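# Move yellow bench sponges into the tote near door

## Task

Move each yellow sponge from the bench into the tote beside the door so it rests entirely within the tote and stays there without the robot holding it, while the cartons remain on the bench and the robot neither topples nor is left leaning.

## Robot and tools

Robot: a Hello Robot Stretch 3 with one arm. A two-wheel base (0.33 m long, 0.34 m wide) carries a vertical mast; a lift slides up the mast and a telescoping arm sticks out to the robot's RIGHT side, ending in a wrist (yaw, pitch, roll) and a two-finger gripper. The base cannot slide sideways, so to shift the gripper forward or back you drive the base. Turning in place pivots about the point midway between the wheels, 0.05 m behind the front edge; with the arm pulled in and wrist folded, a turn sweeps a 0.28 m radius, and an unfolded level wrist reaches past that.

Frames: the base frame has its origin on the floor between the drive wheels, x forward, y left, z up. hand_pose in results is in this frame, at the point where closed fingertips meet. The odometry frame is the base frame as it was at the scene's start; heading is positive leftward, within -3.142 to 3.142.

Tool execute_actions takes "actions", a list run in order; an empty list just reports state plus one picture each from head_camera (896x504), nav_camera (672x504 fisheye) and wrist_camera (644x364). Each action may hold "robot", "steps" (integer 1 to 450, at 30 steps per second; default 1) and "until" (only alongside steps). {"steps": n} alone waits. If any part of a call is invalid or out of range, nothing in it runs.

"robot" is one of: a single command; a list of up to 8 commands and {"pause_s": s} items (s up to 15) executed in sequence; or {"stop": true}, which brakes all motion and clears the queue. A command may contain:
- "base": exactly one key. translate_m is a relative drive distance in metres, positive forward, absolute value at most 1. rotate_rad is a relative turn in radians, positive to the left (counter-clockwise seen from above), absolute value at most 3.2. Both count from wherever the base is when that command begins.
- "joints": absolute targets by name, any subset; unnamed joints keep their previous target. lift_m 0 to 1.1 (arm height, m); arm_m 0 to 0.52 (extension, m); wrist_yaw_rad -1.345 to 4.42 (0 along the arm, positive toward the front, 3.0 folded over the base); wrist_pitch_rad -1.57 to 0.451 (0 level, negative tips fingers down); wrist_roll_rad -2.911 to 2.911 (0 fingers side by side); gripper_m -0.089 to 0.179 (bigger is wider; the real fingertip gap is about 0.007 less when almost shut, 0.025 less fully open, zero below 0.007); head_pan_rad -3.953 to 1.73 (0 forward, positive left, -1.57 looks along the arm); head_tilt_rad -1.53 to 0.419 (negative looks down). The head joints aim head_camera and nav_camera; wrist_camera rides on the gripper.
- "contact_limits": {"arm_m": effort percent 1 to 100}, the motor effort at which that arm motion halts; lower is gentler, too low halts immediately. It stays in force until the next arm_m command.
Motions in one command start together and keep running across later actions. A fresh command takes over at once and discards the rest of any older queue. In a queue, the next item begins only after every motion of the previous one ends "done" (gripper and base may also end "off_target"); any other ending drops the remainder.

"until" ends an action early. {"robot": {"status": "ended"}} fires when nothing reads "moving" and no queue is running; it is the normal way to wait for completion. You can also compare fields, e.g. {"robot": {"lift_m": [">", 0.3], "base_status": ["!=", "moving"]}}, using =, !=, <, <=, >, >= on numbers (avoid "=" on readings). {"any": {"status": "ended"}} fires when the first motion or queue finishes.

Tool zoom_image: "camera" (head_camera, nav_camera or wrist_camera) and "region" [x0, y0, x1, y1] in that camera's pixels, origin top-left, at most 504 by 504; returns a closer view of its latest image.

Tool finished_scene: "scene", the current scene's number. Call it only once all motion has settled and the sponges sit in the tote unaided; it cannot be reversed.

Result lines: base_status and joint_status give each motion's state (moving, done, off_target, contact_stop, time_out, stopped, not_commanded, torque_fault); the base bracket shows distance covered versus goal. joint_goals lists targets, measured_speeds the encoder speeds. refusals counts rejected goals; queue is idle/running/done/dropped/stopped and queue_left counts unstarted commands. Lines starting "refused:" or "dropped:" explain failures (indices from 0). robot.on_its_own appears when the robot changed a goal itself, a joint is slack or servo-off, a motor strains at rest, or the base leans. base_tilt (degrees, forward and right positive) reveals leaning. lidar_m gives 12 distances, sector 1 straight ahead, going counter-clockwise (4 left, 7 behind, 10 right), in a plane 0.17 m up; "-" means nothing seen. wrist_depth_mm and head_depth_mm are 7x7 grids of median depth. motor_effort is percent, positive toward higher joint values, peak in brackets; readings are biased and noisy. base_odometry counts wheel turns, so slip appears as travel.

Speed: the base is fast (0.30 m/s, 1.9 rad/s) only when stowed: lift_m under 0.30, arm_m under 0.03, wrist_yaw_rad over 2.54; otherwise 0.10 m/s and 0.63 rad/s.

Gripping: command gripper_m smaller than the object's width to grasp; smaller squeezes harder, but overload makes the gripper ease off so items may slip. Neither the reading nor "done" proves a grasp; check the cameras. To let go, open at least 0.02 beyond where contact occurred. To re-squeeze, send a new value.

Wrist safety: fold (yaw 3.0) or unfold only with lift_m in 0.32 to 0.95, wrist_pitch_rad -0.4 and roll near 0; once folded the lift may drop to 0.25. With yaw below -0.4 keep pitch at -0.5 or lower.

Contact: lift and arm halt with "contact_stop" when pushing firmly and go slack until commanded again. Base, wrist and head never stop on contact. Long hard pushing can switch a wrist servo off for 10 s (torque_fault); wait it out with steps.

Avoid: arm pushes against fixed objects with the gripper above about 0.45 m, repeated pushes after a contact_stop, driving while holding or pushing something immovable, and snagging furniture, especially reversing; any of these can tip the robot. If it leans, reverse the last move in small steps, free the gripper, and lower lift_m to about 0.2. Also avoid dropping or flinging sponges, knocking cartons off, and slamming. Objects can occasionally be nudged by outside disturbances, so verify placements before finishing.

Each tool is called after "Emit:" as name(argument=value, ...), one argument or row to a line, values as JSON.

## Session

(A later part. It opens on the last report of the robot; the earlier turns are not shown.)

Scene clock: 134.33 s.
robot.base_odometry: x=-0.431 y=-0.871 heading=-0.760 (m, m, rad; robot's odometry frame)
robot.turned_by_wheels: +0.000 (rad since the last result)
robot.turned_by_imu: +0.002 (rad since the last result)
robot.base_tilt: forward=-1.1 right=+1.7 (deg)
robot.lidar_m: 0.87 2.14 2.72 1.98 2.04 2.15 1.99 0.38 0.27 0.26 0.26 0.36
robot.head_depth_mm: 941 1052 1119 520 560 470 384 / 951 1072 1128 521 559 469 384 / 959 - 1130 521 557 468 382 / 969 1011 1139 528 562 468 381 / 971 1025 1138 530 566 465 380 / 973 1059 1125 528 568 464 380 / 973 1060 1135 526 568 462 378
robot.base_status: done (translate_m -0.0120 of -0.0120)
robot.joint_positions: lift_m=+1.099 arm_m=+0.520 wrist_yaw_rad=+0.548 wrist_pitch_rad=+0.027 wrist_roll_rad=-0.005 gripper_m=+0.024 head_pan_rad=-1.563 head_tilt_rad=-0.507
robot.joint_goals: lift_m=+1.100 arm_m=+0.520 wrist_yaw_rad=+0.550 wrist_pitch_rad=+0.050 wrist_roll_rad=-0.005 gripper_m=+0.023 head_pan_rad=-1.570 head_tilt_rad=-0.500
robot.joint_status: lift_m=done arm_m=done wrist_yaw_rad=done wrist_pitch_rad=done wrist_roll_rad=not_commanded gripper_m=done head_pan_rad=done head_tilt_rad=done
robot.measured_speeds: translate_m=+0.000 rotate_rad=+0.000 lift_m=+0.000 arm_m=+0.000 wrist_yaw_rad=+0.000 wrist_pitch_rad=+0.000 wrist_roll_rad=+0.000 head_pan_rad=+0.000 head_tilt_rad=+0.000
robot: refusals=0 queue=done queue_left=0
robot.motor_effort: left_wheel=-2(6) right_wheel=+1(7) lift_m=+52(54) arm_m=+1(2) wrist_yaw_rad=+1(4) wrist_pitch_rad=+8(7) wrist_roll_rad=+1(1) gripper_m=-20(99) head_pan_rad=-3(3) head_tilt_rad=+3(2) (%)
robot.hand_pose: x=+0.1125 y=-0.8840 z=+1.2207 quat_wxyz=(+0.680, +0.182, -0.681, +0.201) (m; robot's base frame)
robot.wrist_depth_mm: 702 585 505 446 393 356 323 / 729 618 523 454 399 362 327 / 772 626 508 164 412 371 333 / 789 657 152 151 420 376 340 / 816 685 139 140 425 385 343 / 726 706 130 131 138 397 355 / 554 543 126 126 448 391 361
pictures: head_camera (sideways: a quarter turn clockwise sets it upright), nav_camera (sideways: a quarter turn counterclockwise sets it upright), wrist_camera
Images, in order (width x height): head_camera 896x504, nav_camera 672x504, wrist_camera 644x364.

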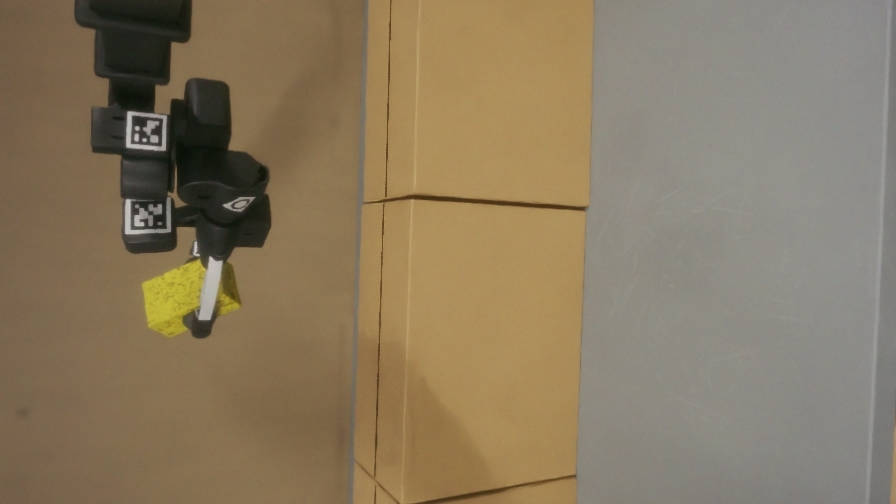

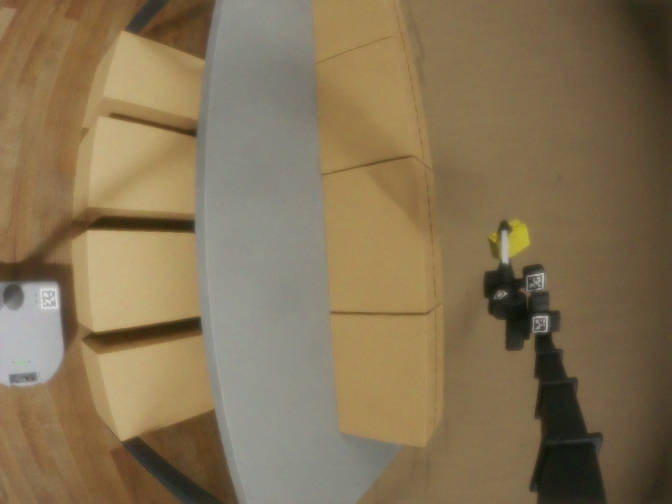

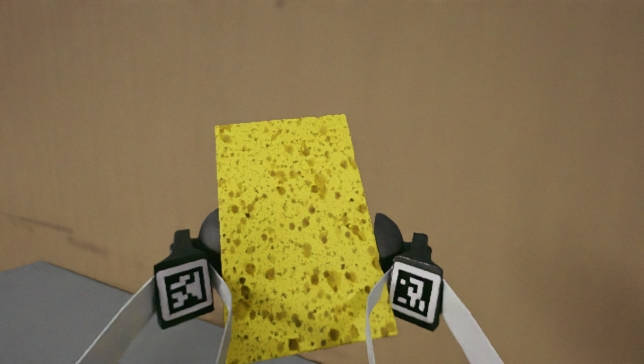

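Emit:
execute_actions(
  actions=[
    {"robot":{"joints":{"wrist_yaw_rad":1.15,"wrist_pitch_rad":-0.3}},"steps":450,"until":{"robot":{"status":"ended"}}},
  ],
)

Emit:
execute_actions(
  actions=[
    {"robot":[{"joints":{"wrist_pitch_rad":0.05}},{"joints":{"arm_m":0.05,"wrist_yaw_rad":1.57,"head_tilt_rad":-1},"base":{"rotate_rad":-1.95}},{"base":{"translate_m":-0.3},"joints":{"lift_m":0.98,"arm_m":0}},{"base":{"translate_m":-0.5},"joints":{"lift_m":0.29,"wrist_yaw_rad":2.6,"wrist_pitch_rad":-0.4}},{"base":{"rotate_rad":3.12}},{"base":{"translate_m":1}},{"base":{"translate_m":0.36},"joints":{"lift_m":0.4,"wrist_yaw_rad":0.5}},{"base":{"rotate_rad":0.42},"joints":{"arm_m":0.27,"wrist_yaw_rad":-0.55,"wrist_pitch_rad":-1.1}}],"steps":450,"until":{"robot":{"status":"ended"}}},
    {"steps":450,"until":{"robot":{"status":"ended"}}},
    {"steps":450,"until":{"robot":{"status":"ended"}}},
  ],
)

Scene clock: 136.83 s.
robot.base_odometry: x=-0.431 y=-0.871 heading=-0.760 (m, m, rad; robot's odometry frame)
robot.turned_by_wheels: +0.000 (rad since the last result)
robot.turned_by_imu: +0.001 (rad since the last result)
robot.base_tilt: forward=-1.0 right=+1.7 (deg)
robot.lidar_m: 0.87 2.13 2.70 1.98 2.04 2.16 1.98 0.38 0.27 0.26 0.26 0.36
robot.head_depth_mm: 945 1055 1124 520 560 470 384 / 948 1072 1133 520 558 470 384 / 959 - 1130 521 558 469 383 / 965 1025 1150 527 562 467 382 / 969 1053 1136 531 565 464 380 / 975 1044 693 528 568 464 379 / 974 1063 1135 527 568 462 378
robot.base_status: done (translate_m -0.0120 of -0.0120)
robot.joint_positions: lift_m=+1.099 arm_m=+0.520 wrist_yaw_rad=+1.148 wrist_pitch_rad=-0.315 wrist_roll_rad=-0.005 gripper_m=+0.024 head_pan_rad=-1.563 head_tilt_rad=-0.507
robot.joint_goals: lift_m=+1.100 arm_m=+0.520 wrist_yaw_rad=+1.150 wrist_pitch_rad=-0.300 wrist_roll_rad=-0.005 gripper_m=+0.023 head_pan_rad=-1.570 head_tilt_rad=-0.500
robot.joint_status: lift_m=done arm_m=done wrist_yaw_rad=done wrist_pitch_rad=done wrist_roll_rad=not_commanded gripper_m=done head_pan_rad=done head_tilt_rad=done
robot.measured_speeds: translate_m=+0.000 rotate_rad=+0.000 lift_m=+0.000 arm_m=+0.000 wrist_yaw_rad=+0.000 wrist_pitch_rad=+0.000 wrist_roll_rad=+0.000 head_pan_rad=+0.000 head_tilt_rad=+0.000
robot: refusals=0 queue=done queue_left=0
robot.motor_effort: left_wheel=-2(2) right_wheel=+2(2) lift_m=+52(53) arm_m=+1(1) wrist_yaw_rad=+2(4) wrist_pitch_rad=+5(9) wrist_roll_rad=+1(1) gripper_m=-21(20) head_pan_rad=-2(3) head_tilt_rad=+2(2) (%)
robot.hand_pose: x=+0.1940 y=-0.7618 z=+1.1356 quat_wxyz=(+0.648, +0.472, -0.524, +0.287) (m; robot's base frame)
robot.wrist_depth_mm: - - - 875 615 462 380 / - - - 933 644 480 387 / 395 834 768 163 655 494 398 / 331 619 151 150 622 506 411 / 304 501 139 140 539 502 423 / 273 414 130 131 138 435 422 / 246 351 125 126 354 369 374
pictures: head_camera (sideways: a quarter turn clockwise sets it upright), nav_camera (sideways: a quarter turn counterclockwise sets it upright), wrist_camera
Images, in order (width x height): head_camera 896x504, nav_camera 672x504, wrist_camera 644x364.

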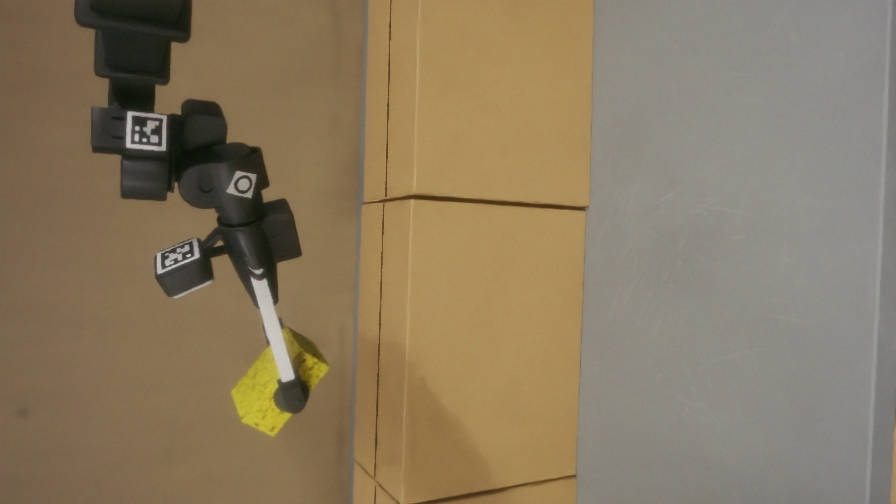

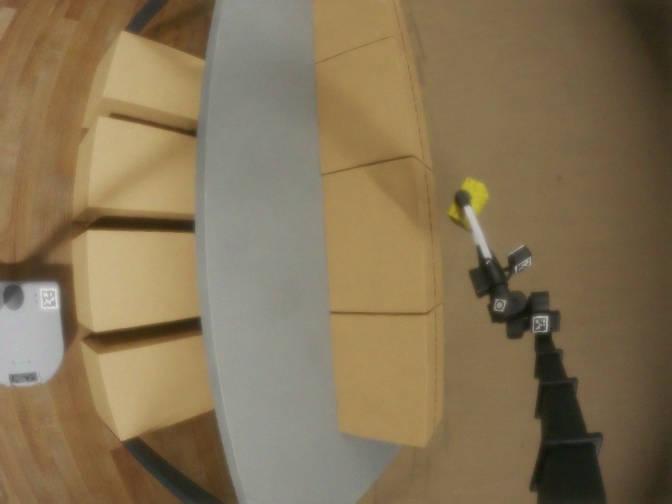

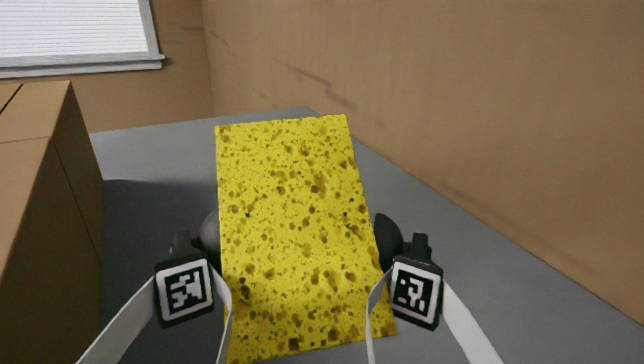

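Scene clock: 169.37 s.
robot.base_odometry: x=+1.543 y=+0.006 heading=+0.830 (m, m, rad; robot's odometry frame)
robot.turned_by_wheels: +1.590 (rad since the last result)
robot.turned_by_imu: +1.610 (rad since the last result)
robot.base_tilt: forward=-1.1 right=+1.7 (deg)
robot.lidar_m: 0.62 0.64 0.58 0.56 3.32 2.32 2.21 1.80 1.39 1.15 0.88 0.64
robot.head_depth_mm: 1329 1465 1625 1564 1355 1210 1084 / 1338 1414 1623 1561 1357 1223 - / 1376 1624 1772 1567 1297 1203 - / 1386 1643 1831 1557 1320 1196 1124 / 1381 1654 1822 1571 1360 1219 1089 / 1393 1659 1822 1565 1367 1214 1090 / 1399 1574 1606 1512 1362 1210 1093
robot.base_status: done (rotate_rad +0.4199 of +0.4200)
robot.joint_positions: lift_m=+0.399 arm_m=+0.270 wrist_yaw_rad=-0.549 wrist_pitch_rad=-1.104 wrist_roll_rad=-0.003 gripper_m=+0.024 head_pan_rad=-1.564 head_tilt_rad=-0.988
robot.joint_goals: lift_m=+0.400 arm_m=+0.270 wrist_yaw_rad=-0.550 wrist_pitch_rad=-1.100 wrist_roll_rad=-0.003 gripper_m=+0.023 head_pan_rad=-1.570 head_tilt_rad=-1.000
robot.joint_status: lift_m=done arm_m=done wrist_yaw_rad=done wrist_pitch_rad=done wrist_roll_rad=not_commanded gripper_m=done head_pan_rad=done head_tilt_rad=done
robot.measured_speeds: translate_m=+0.000 rotate_rad=+0.000 lift_m=+0.000 arm_m=+0.000 wrist_yaw_rad=+0.000 wrist_pitch_rad=+0.000 wrist_roll_rad=+0.000 head_pan_rad=+0.000 head_tilt_rad=+0.000
robot: refusals=0 queue=done queue_left=0
robot.motor_effort: left_wheel=-2(9) right_wheel=+2(10) lift_m=+53(56) arm_m=+2(5) wrist_yaw_rad=+0(2) wrist_pitch_rad=+1(7) wrist_roll_rad=+0(1) gripper_m=-22(21) head_pan_rad=-3(3) head_tilt_rad=-3(22) (%)
robot.hand_pose: x=-0.0706 y=-0.4946 z=+0.2983 quat_wxyz=(+0.480, +0.195, -0.679, -0.520) (m; robot's base frame)
robot.wrist_depth_mm: 513 521 531 539 535 549 552 / 498 498 505 508 516 521 534 / 474 479 477 163 493 500 507 / 454 460 151 151 477 484 490 / 439 444 139 141 462 463 472 / 425 422 130 132 137 443 445 / 408 369 125 126 366 433 437
pictures: head_camera (sideways: a quarter turn clockwise sets it upright), nav_camera (sideways: a quarter turn counterclockwise sets it upright), wrist_camera
Images, in order (width x height): head_camera 896x504, nav_camera 672x504, wrist_camera 644x364.

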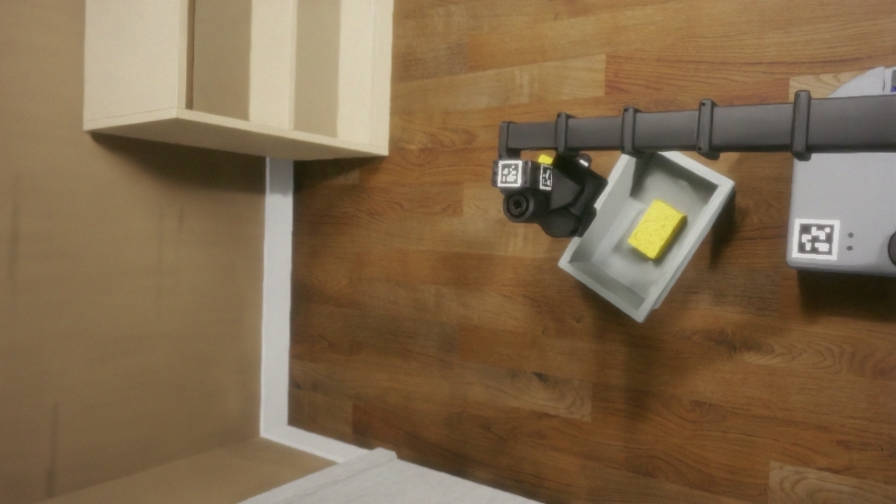

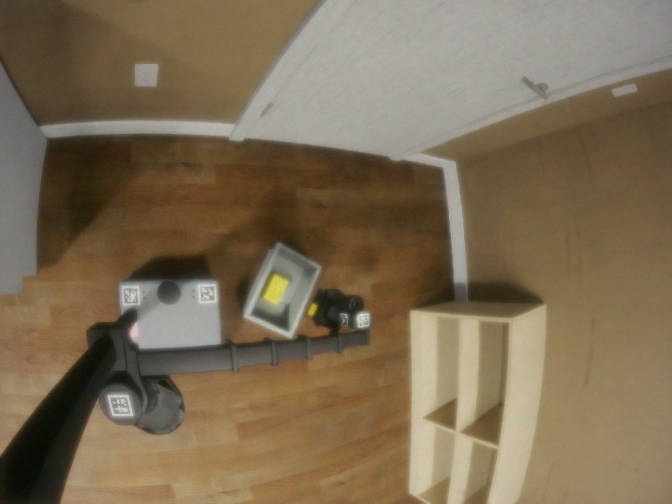

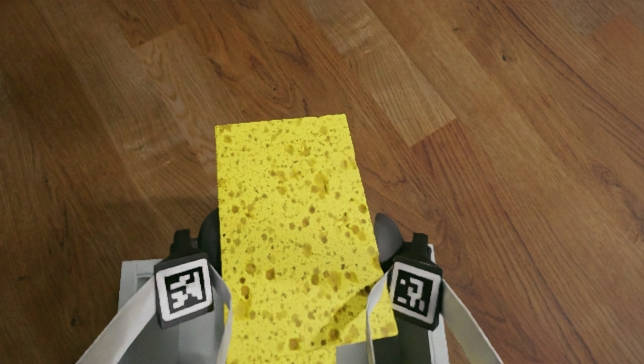

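Emit:
execute_actions(
  actions=[
    {"robot":[{"joints":{"arm_m":0.19,"lift_m":0.3},"base":{"translate_m":0.055}},{"joints":{"lift_m":0.2}}],"steps":450,"until":{"robot":{"status":"ended"}}},
  ],
)

Scene clock: 172.97 s.
robot.base_odometry: x=+1.580 y=+0.046 heading=+0.830 (m, m, rad; robot's odometry frame)
robot.turned_by_wheels: +0.000 (rad since the last result)
robot.turned_by_imu: +0.001 (rad since the last result)
robot.base_tilt: forward=-1.1 right=+1.9 (deg)
robot.lidar_m: 0.57 0.59 0.58 0.55 3.32 2.38 2.27 1.84 1.42 1.17 0.80 0.59
robot.head_depth_mm: 1326 1461 1624 1554 1356 1212 1084 / 1335 1473 1615 1558 1361 1188 1117 / 1371 1628 1825 1556 1387 1171 - / 1378 1637 1816 1565 1364 1189 1120 / 1385 1660 1826 1563 1368 1213 1094 / 1389 1654 1789 1569 1368 1214 1094 / 1340 1443 1429 1449 1346 1211 1088
robot.base_status: done (translate_m +0.0550 of +0.0550)
robot.joint_positions: lift_m=+0.201 arm_m=+0.190 wrist_yaw_rad=-0.549 wrist_pitch_rad=-1.104 wrist_roll_rad=-0.003 gripper_m=+0.024 head_pan_rad=-1.564 head_tilt_rad=-0.988
robot.joint_goals: lift_m=+0.200 arm_m=+0.190 wrist_yaw_rad=-0.550 wrist_pitch_rad=-1.100 wrist_roll_rad=-0.003 gripper_m=+0.023 head_pan_rad=-1.570 head_tilt_rad=-1.000
robot.joint_status: lift_m=done arm_m=done wrist_yaw_rad=done wrist_pitch_rad=done wrist_roll_rad=not_commanded gripper_m=done head_pan_rad=done head_tilt_rad=done
robot.measured_speeds: translate_m=+0.000 rotate_rad=+0.000 lift_m=+0.000 arm_m=+0.000 wrist_yaw_rad=+0.000 wrist_pitch_rad=+0.000 wrist_roll_rad=+0.000 head_pan_rad=+0.000 head_tilt_rad=+0.000
robot: refusals=0 queue=done queue_left=0
robot.motor_effort: left_wheel=-2(4) right_wheel=+2(7) lift_m=+13(52) arm_m=-3(5) wrist_yaw_rad=+0(1) wrist_pitch_rad=+2(2) wrist_roll_rad=+0(0) gripper_m=-21(21) head_pan_rad=-2(3) head_tilt_rad=-3(3) (%)
robot.hand_pose: x=-0.0705 y=-0.4150 z=+0.0998 quat_wxyz=(+0.480, +0.195, -0.679, -0.520) (m; robot's base frame)
robot.wrist_depth_mm: 298 301 304 308 172 174 319 / 174 176 182 186 192 187 303 / 204 236 213 163 263 203 289 / 208 261 152 151 272 204 163 / 206 253 139 140 261 208 155 / 204 244 130 131 137 210 150 / 204 235 125 126 241 200 146
pictures: head_camera (sideways: a quarter turn clockwise sets it upright), nav_camera (sideways: a quarter turn counterclockwise sets it upright), wrist_camera
Images, in order (width x height): head_camera 896x504, nav_camera 672x504, wrist_camera 644x364.

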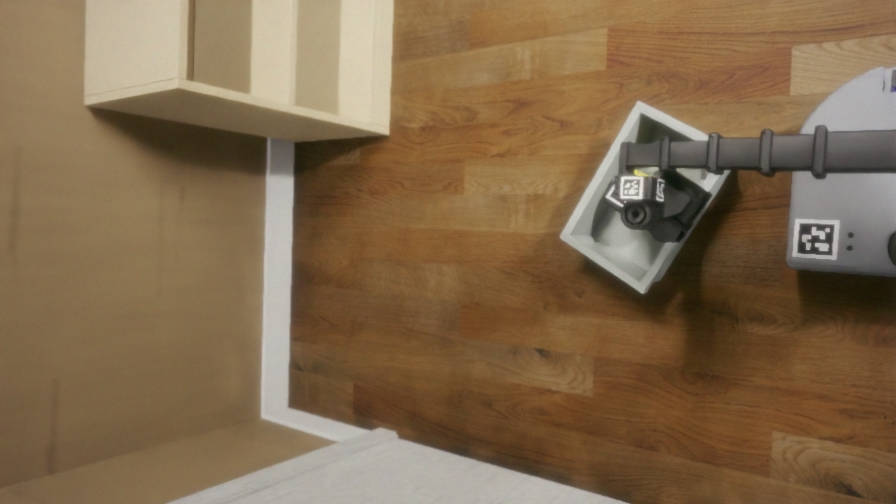

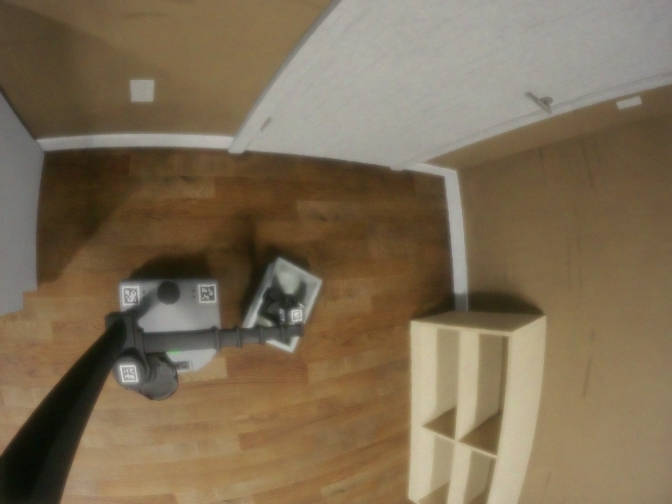

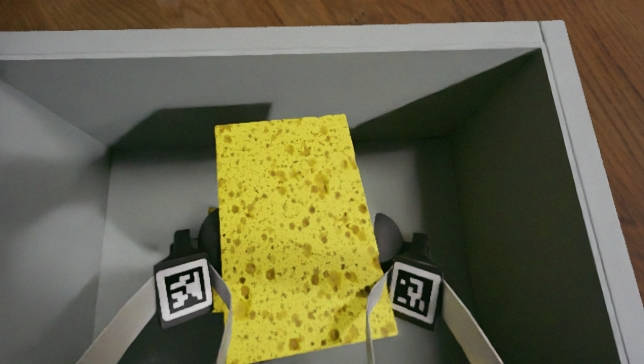

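Emit:
execute_actions(
  actions=[
    {"robot":[{"joints":{"arm_m":0.2,"lift_m":0.172}},{"joints":{"gripper_m":0.11}},{"joints":{"lift_m":0.3}}],"steps":450,"until":{"robot":{"status":"ended"}}},
  ],
)

Scene clock: 177.60 s.
robot.base_odometry: x=+1.580 y=+0.046 heading=+0.830 (m, m, rad; robot's odometry frame)
robot.turned_by_wheels: +0.000 (rad since the last result)
robot.turned_by_imu: +0.001 (rad since the last result)
robot.base_tilt: forward=-1.0 right=+1.8 (deg)
robot.lidar_m: 0.57 0.59 0.58 0.56 3.33 2.39 2.27 1.84 1.42 1.16 0.80 0.59
robot.head_depth_mm: 1326 1469 1636 1552 1354 1206 1086 / 1341 1476 1629 1550 1369 1210 1118 / 1367 1627 1813 1548 1392 1187 - / 1383 1635 1821 1557 1369 1189 1121 / 1390 1649 1820 1559 1365 1211 1089 / 1392 1666 1774 1560 1362 1212 1090 / 1346 1444 1436 1456 1340 1216 1088
robot.base_status: done (translate_m +0.0550 of +0.0550)
robot.joint_positions: lift_m=+0.299 arm_m=+0.200 wrist_yaw_rad=-0.549 wrist_pitch_rad=-1.104 wrist_roll_rad=-0.003 gripper_m=+0.110 head_pan_rad=-1.564 head_tilt_rad=-0.988
robot.joint_goals: lift_m=+0.300 arm_m=+0.200 wrist_yaw_rad=-0.550 wrist_pitch_rad=-1.100 wrist_roll_rad=-0.003 gripper_m=+0.110 head_pan_rad=-1.570 head_tilt_rad=-1.000
robot.joint_status: lift_m=done arm_m=done wrist_yaw_rad=done wrist_pitch_rad=done wrist_roll_rad=not_commanded gripper_m=done head_pan_rad=done head_tilt_rad=done
robot.measured_speeds: translate_m=+0.000 rotate_rad=+0.000 lift_m=+0.000 arm_m=+0.000 wrist_yaw_rad=+0.000 wrist_pitch_rad=+0.000 wrist_roll_rad=+0.000 head_pan_rad=+0.000 head_tilt_rad=+0.000
robot: refusals=0 queue=done queue_left=0
robot.motor_effort: left_wheel=-2(2) right_wheel=+2(2) lift_m=+52(54) arm_m=+2(2) wrist_yaw_rad=+0(0) wrist_pitch_rad=+1(2) wrist_roll_rad=+0(0) gripper_m=-1(85) head_pan_rad=-3(2) head_tilt_rad=-3(3) (%)
robot.hand_pose: x=-0.0706 y=-0.4247 z=+0.1983 quat_wxyz=(+0.480, +0.195, -0.679, -0.520) (m; robot's base frame)
robot.wrist_depth_mm: 404 414 417 422 425 430 435 / 391 395 396 403 408 409 415 / 372 376 260 270 285 390 399 / 358 277 339 326 342 376 382 / 345 264 349 269 357 359 367 / 332 - 333 259 344 348 356 / 323 285 325 326 329 276 343
pictures: head_camera (sideways: a quarter turn clockwise sets it upright), nav_camera (sideways: a quarter turn counterclockwise sets it upright), wrist_camera
Images, in order (width x height): head_camera 896x504, nav_camera 672x504, wrist_camera 644x364.

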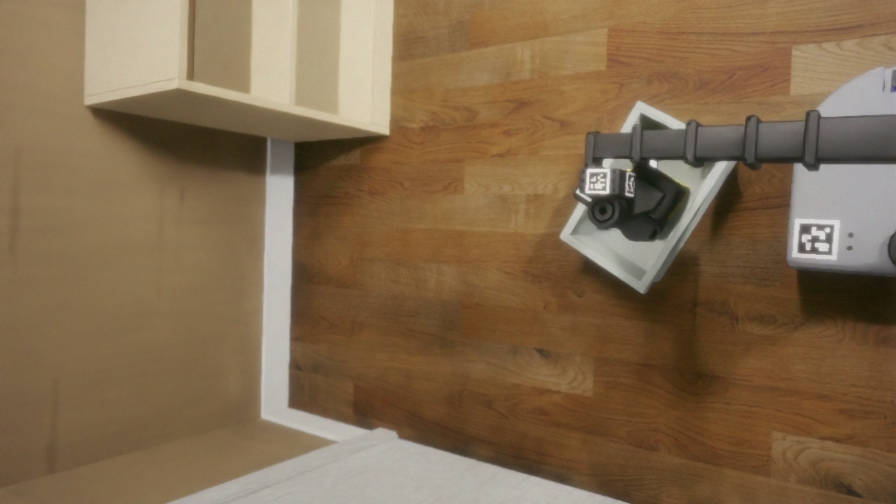

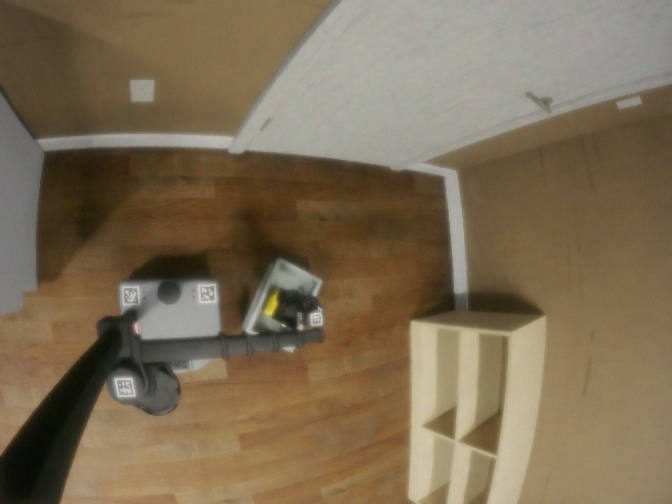

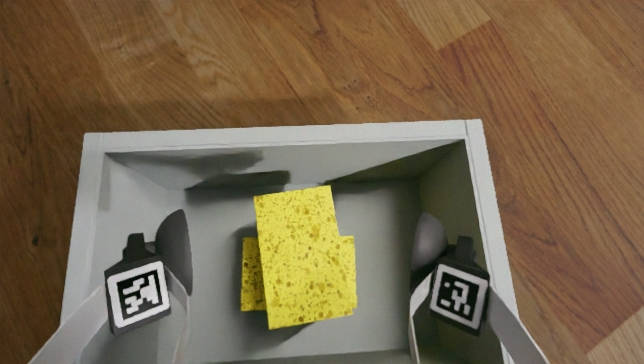

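Emit:
finished_scene(
  scene=1,
)

The scene is finished: the task was done.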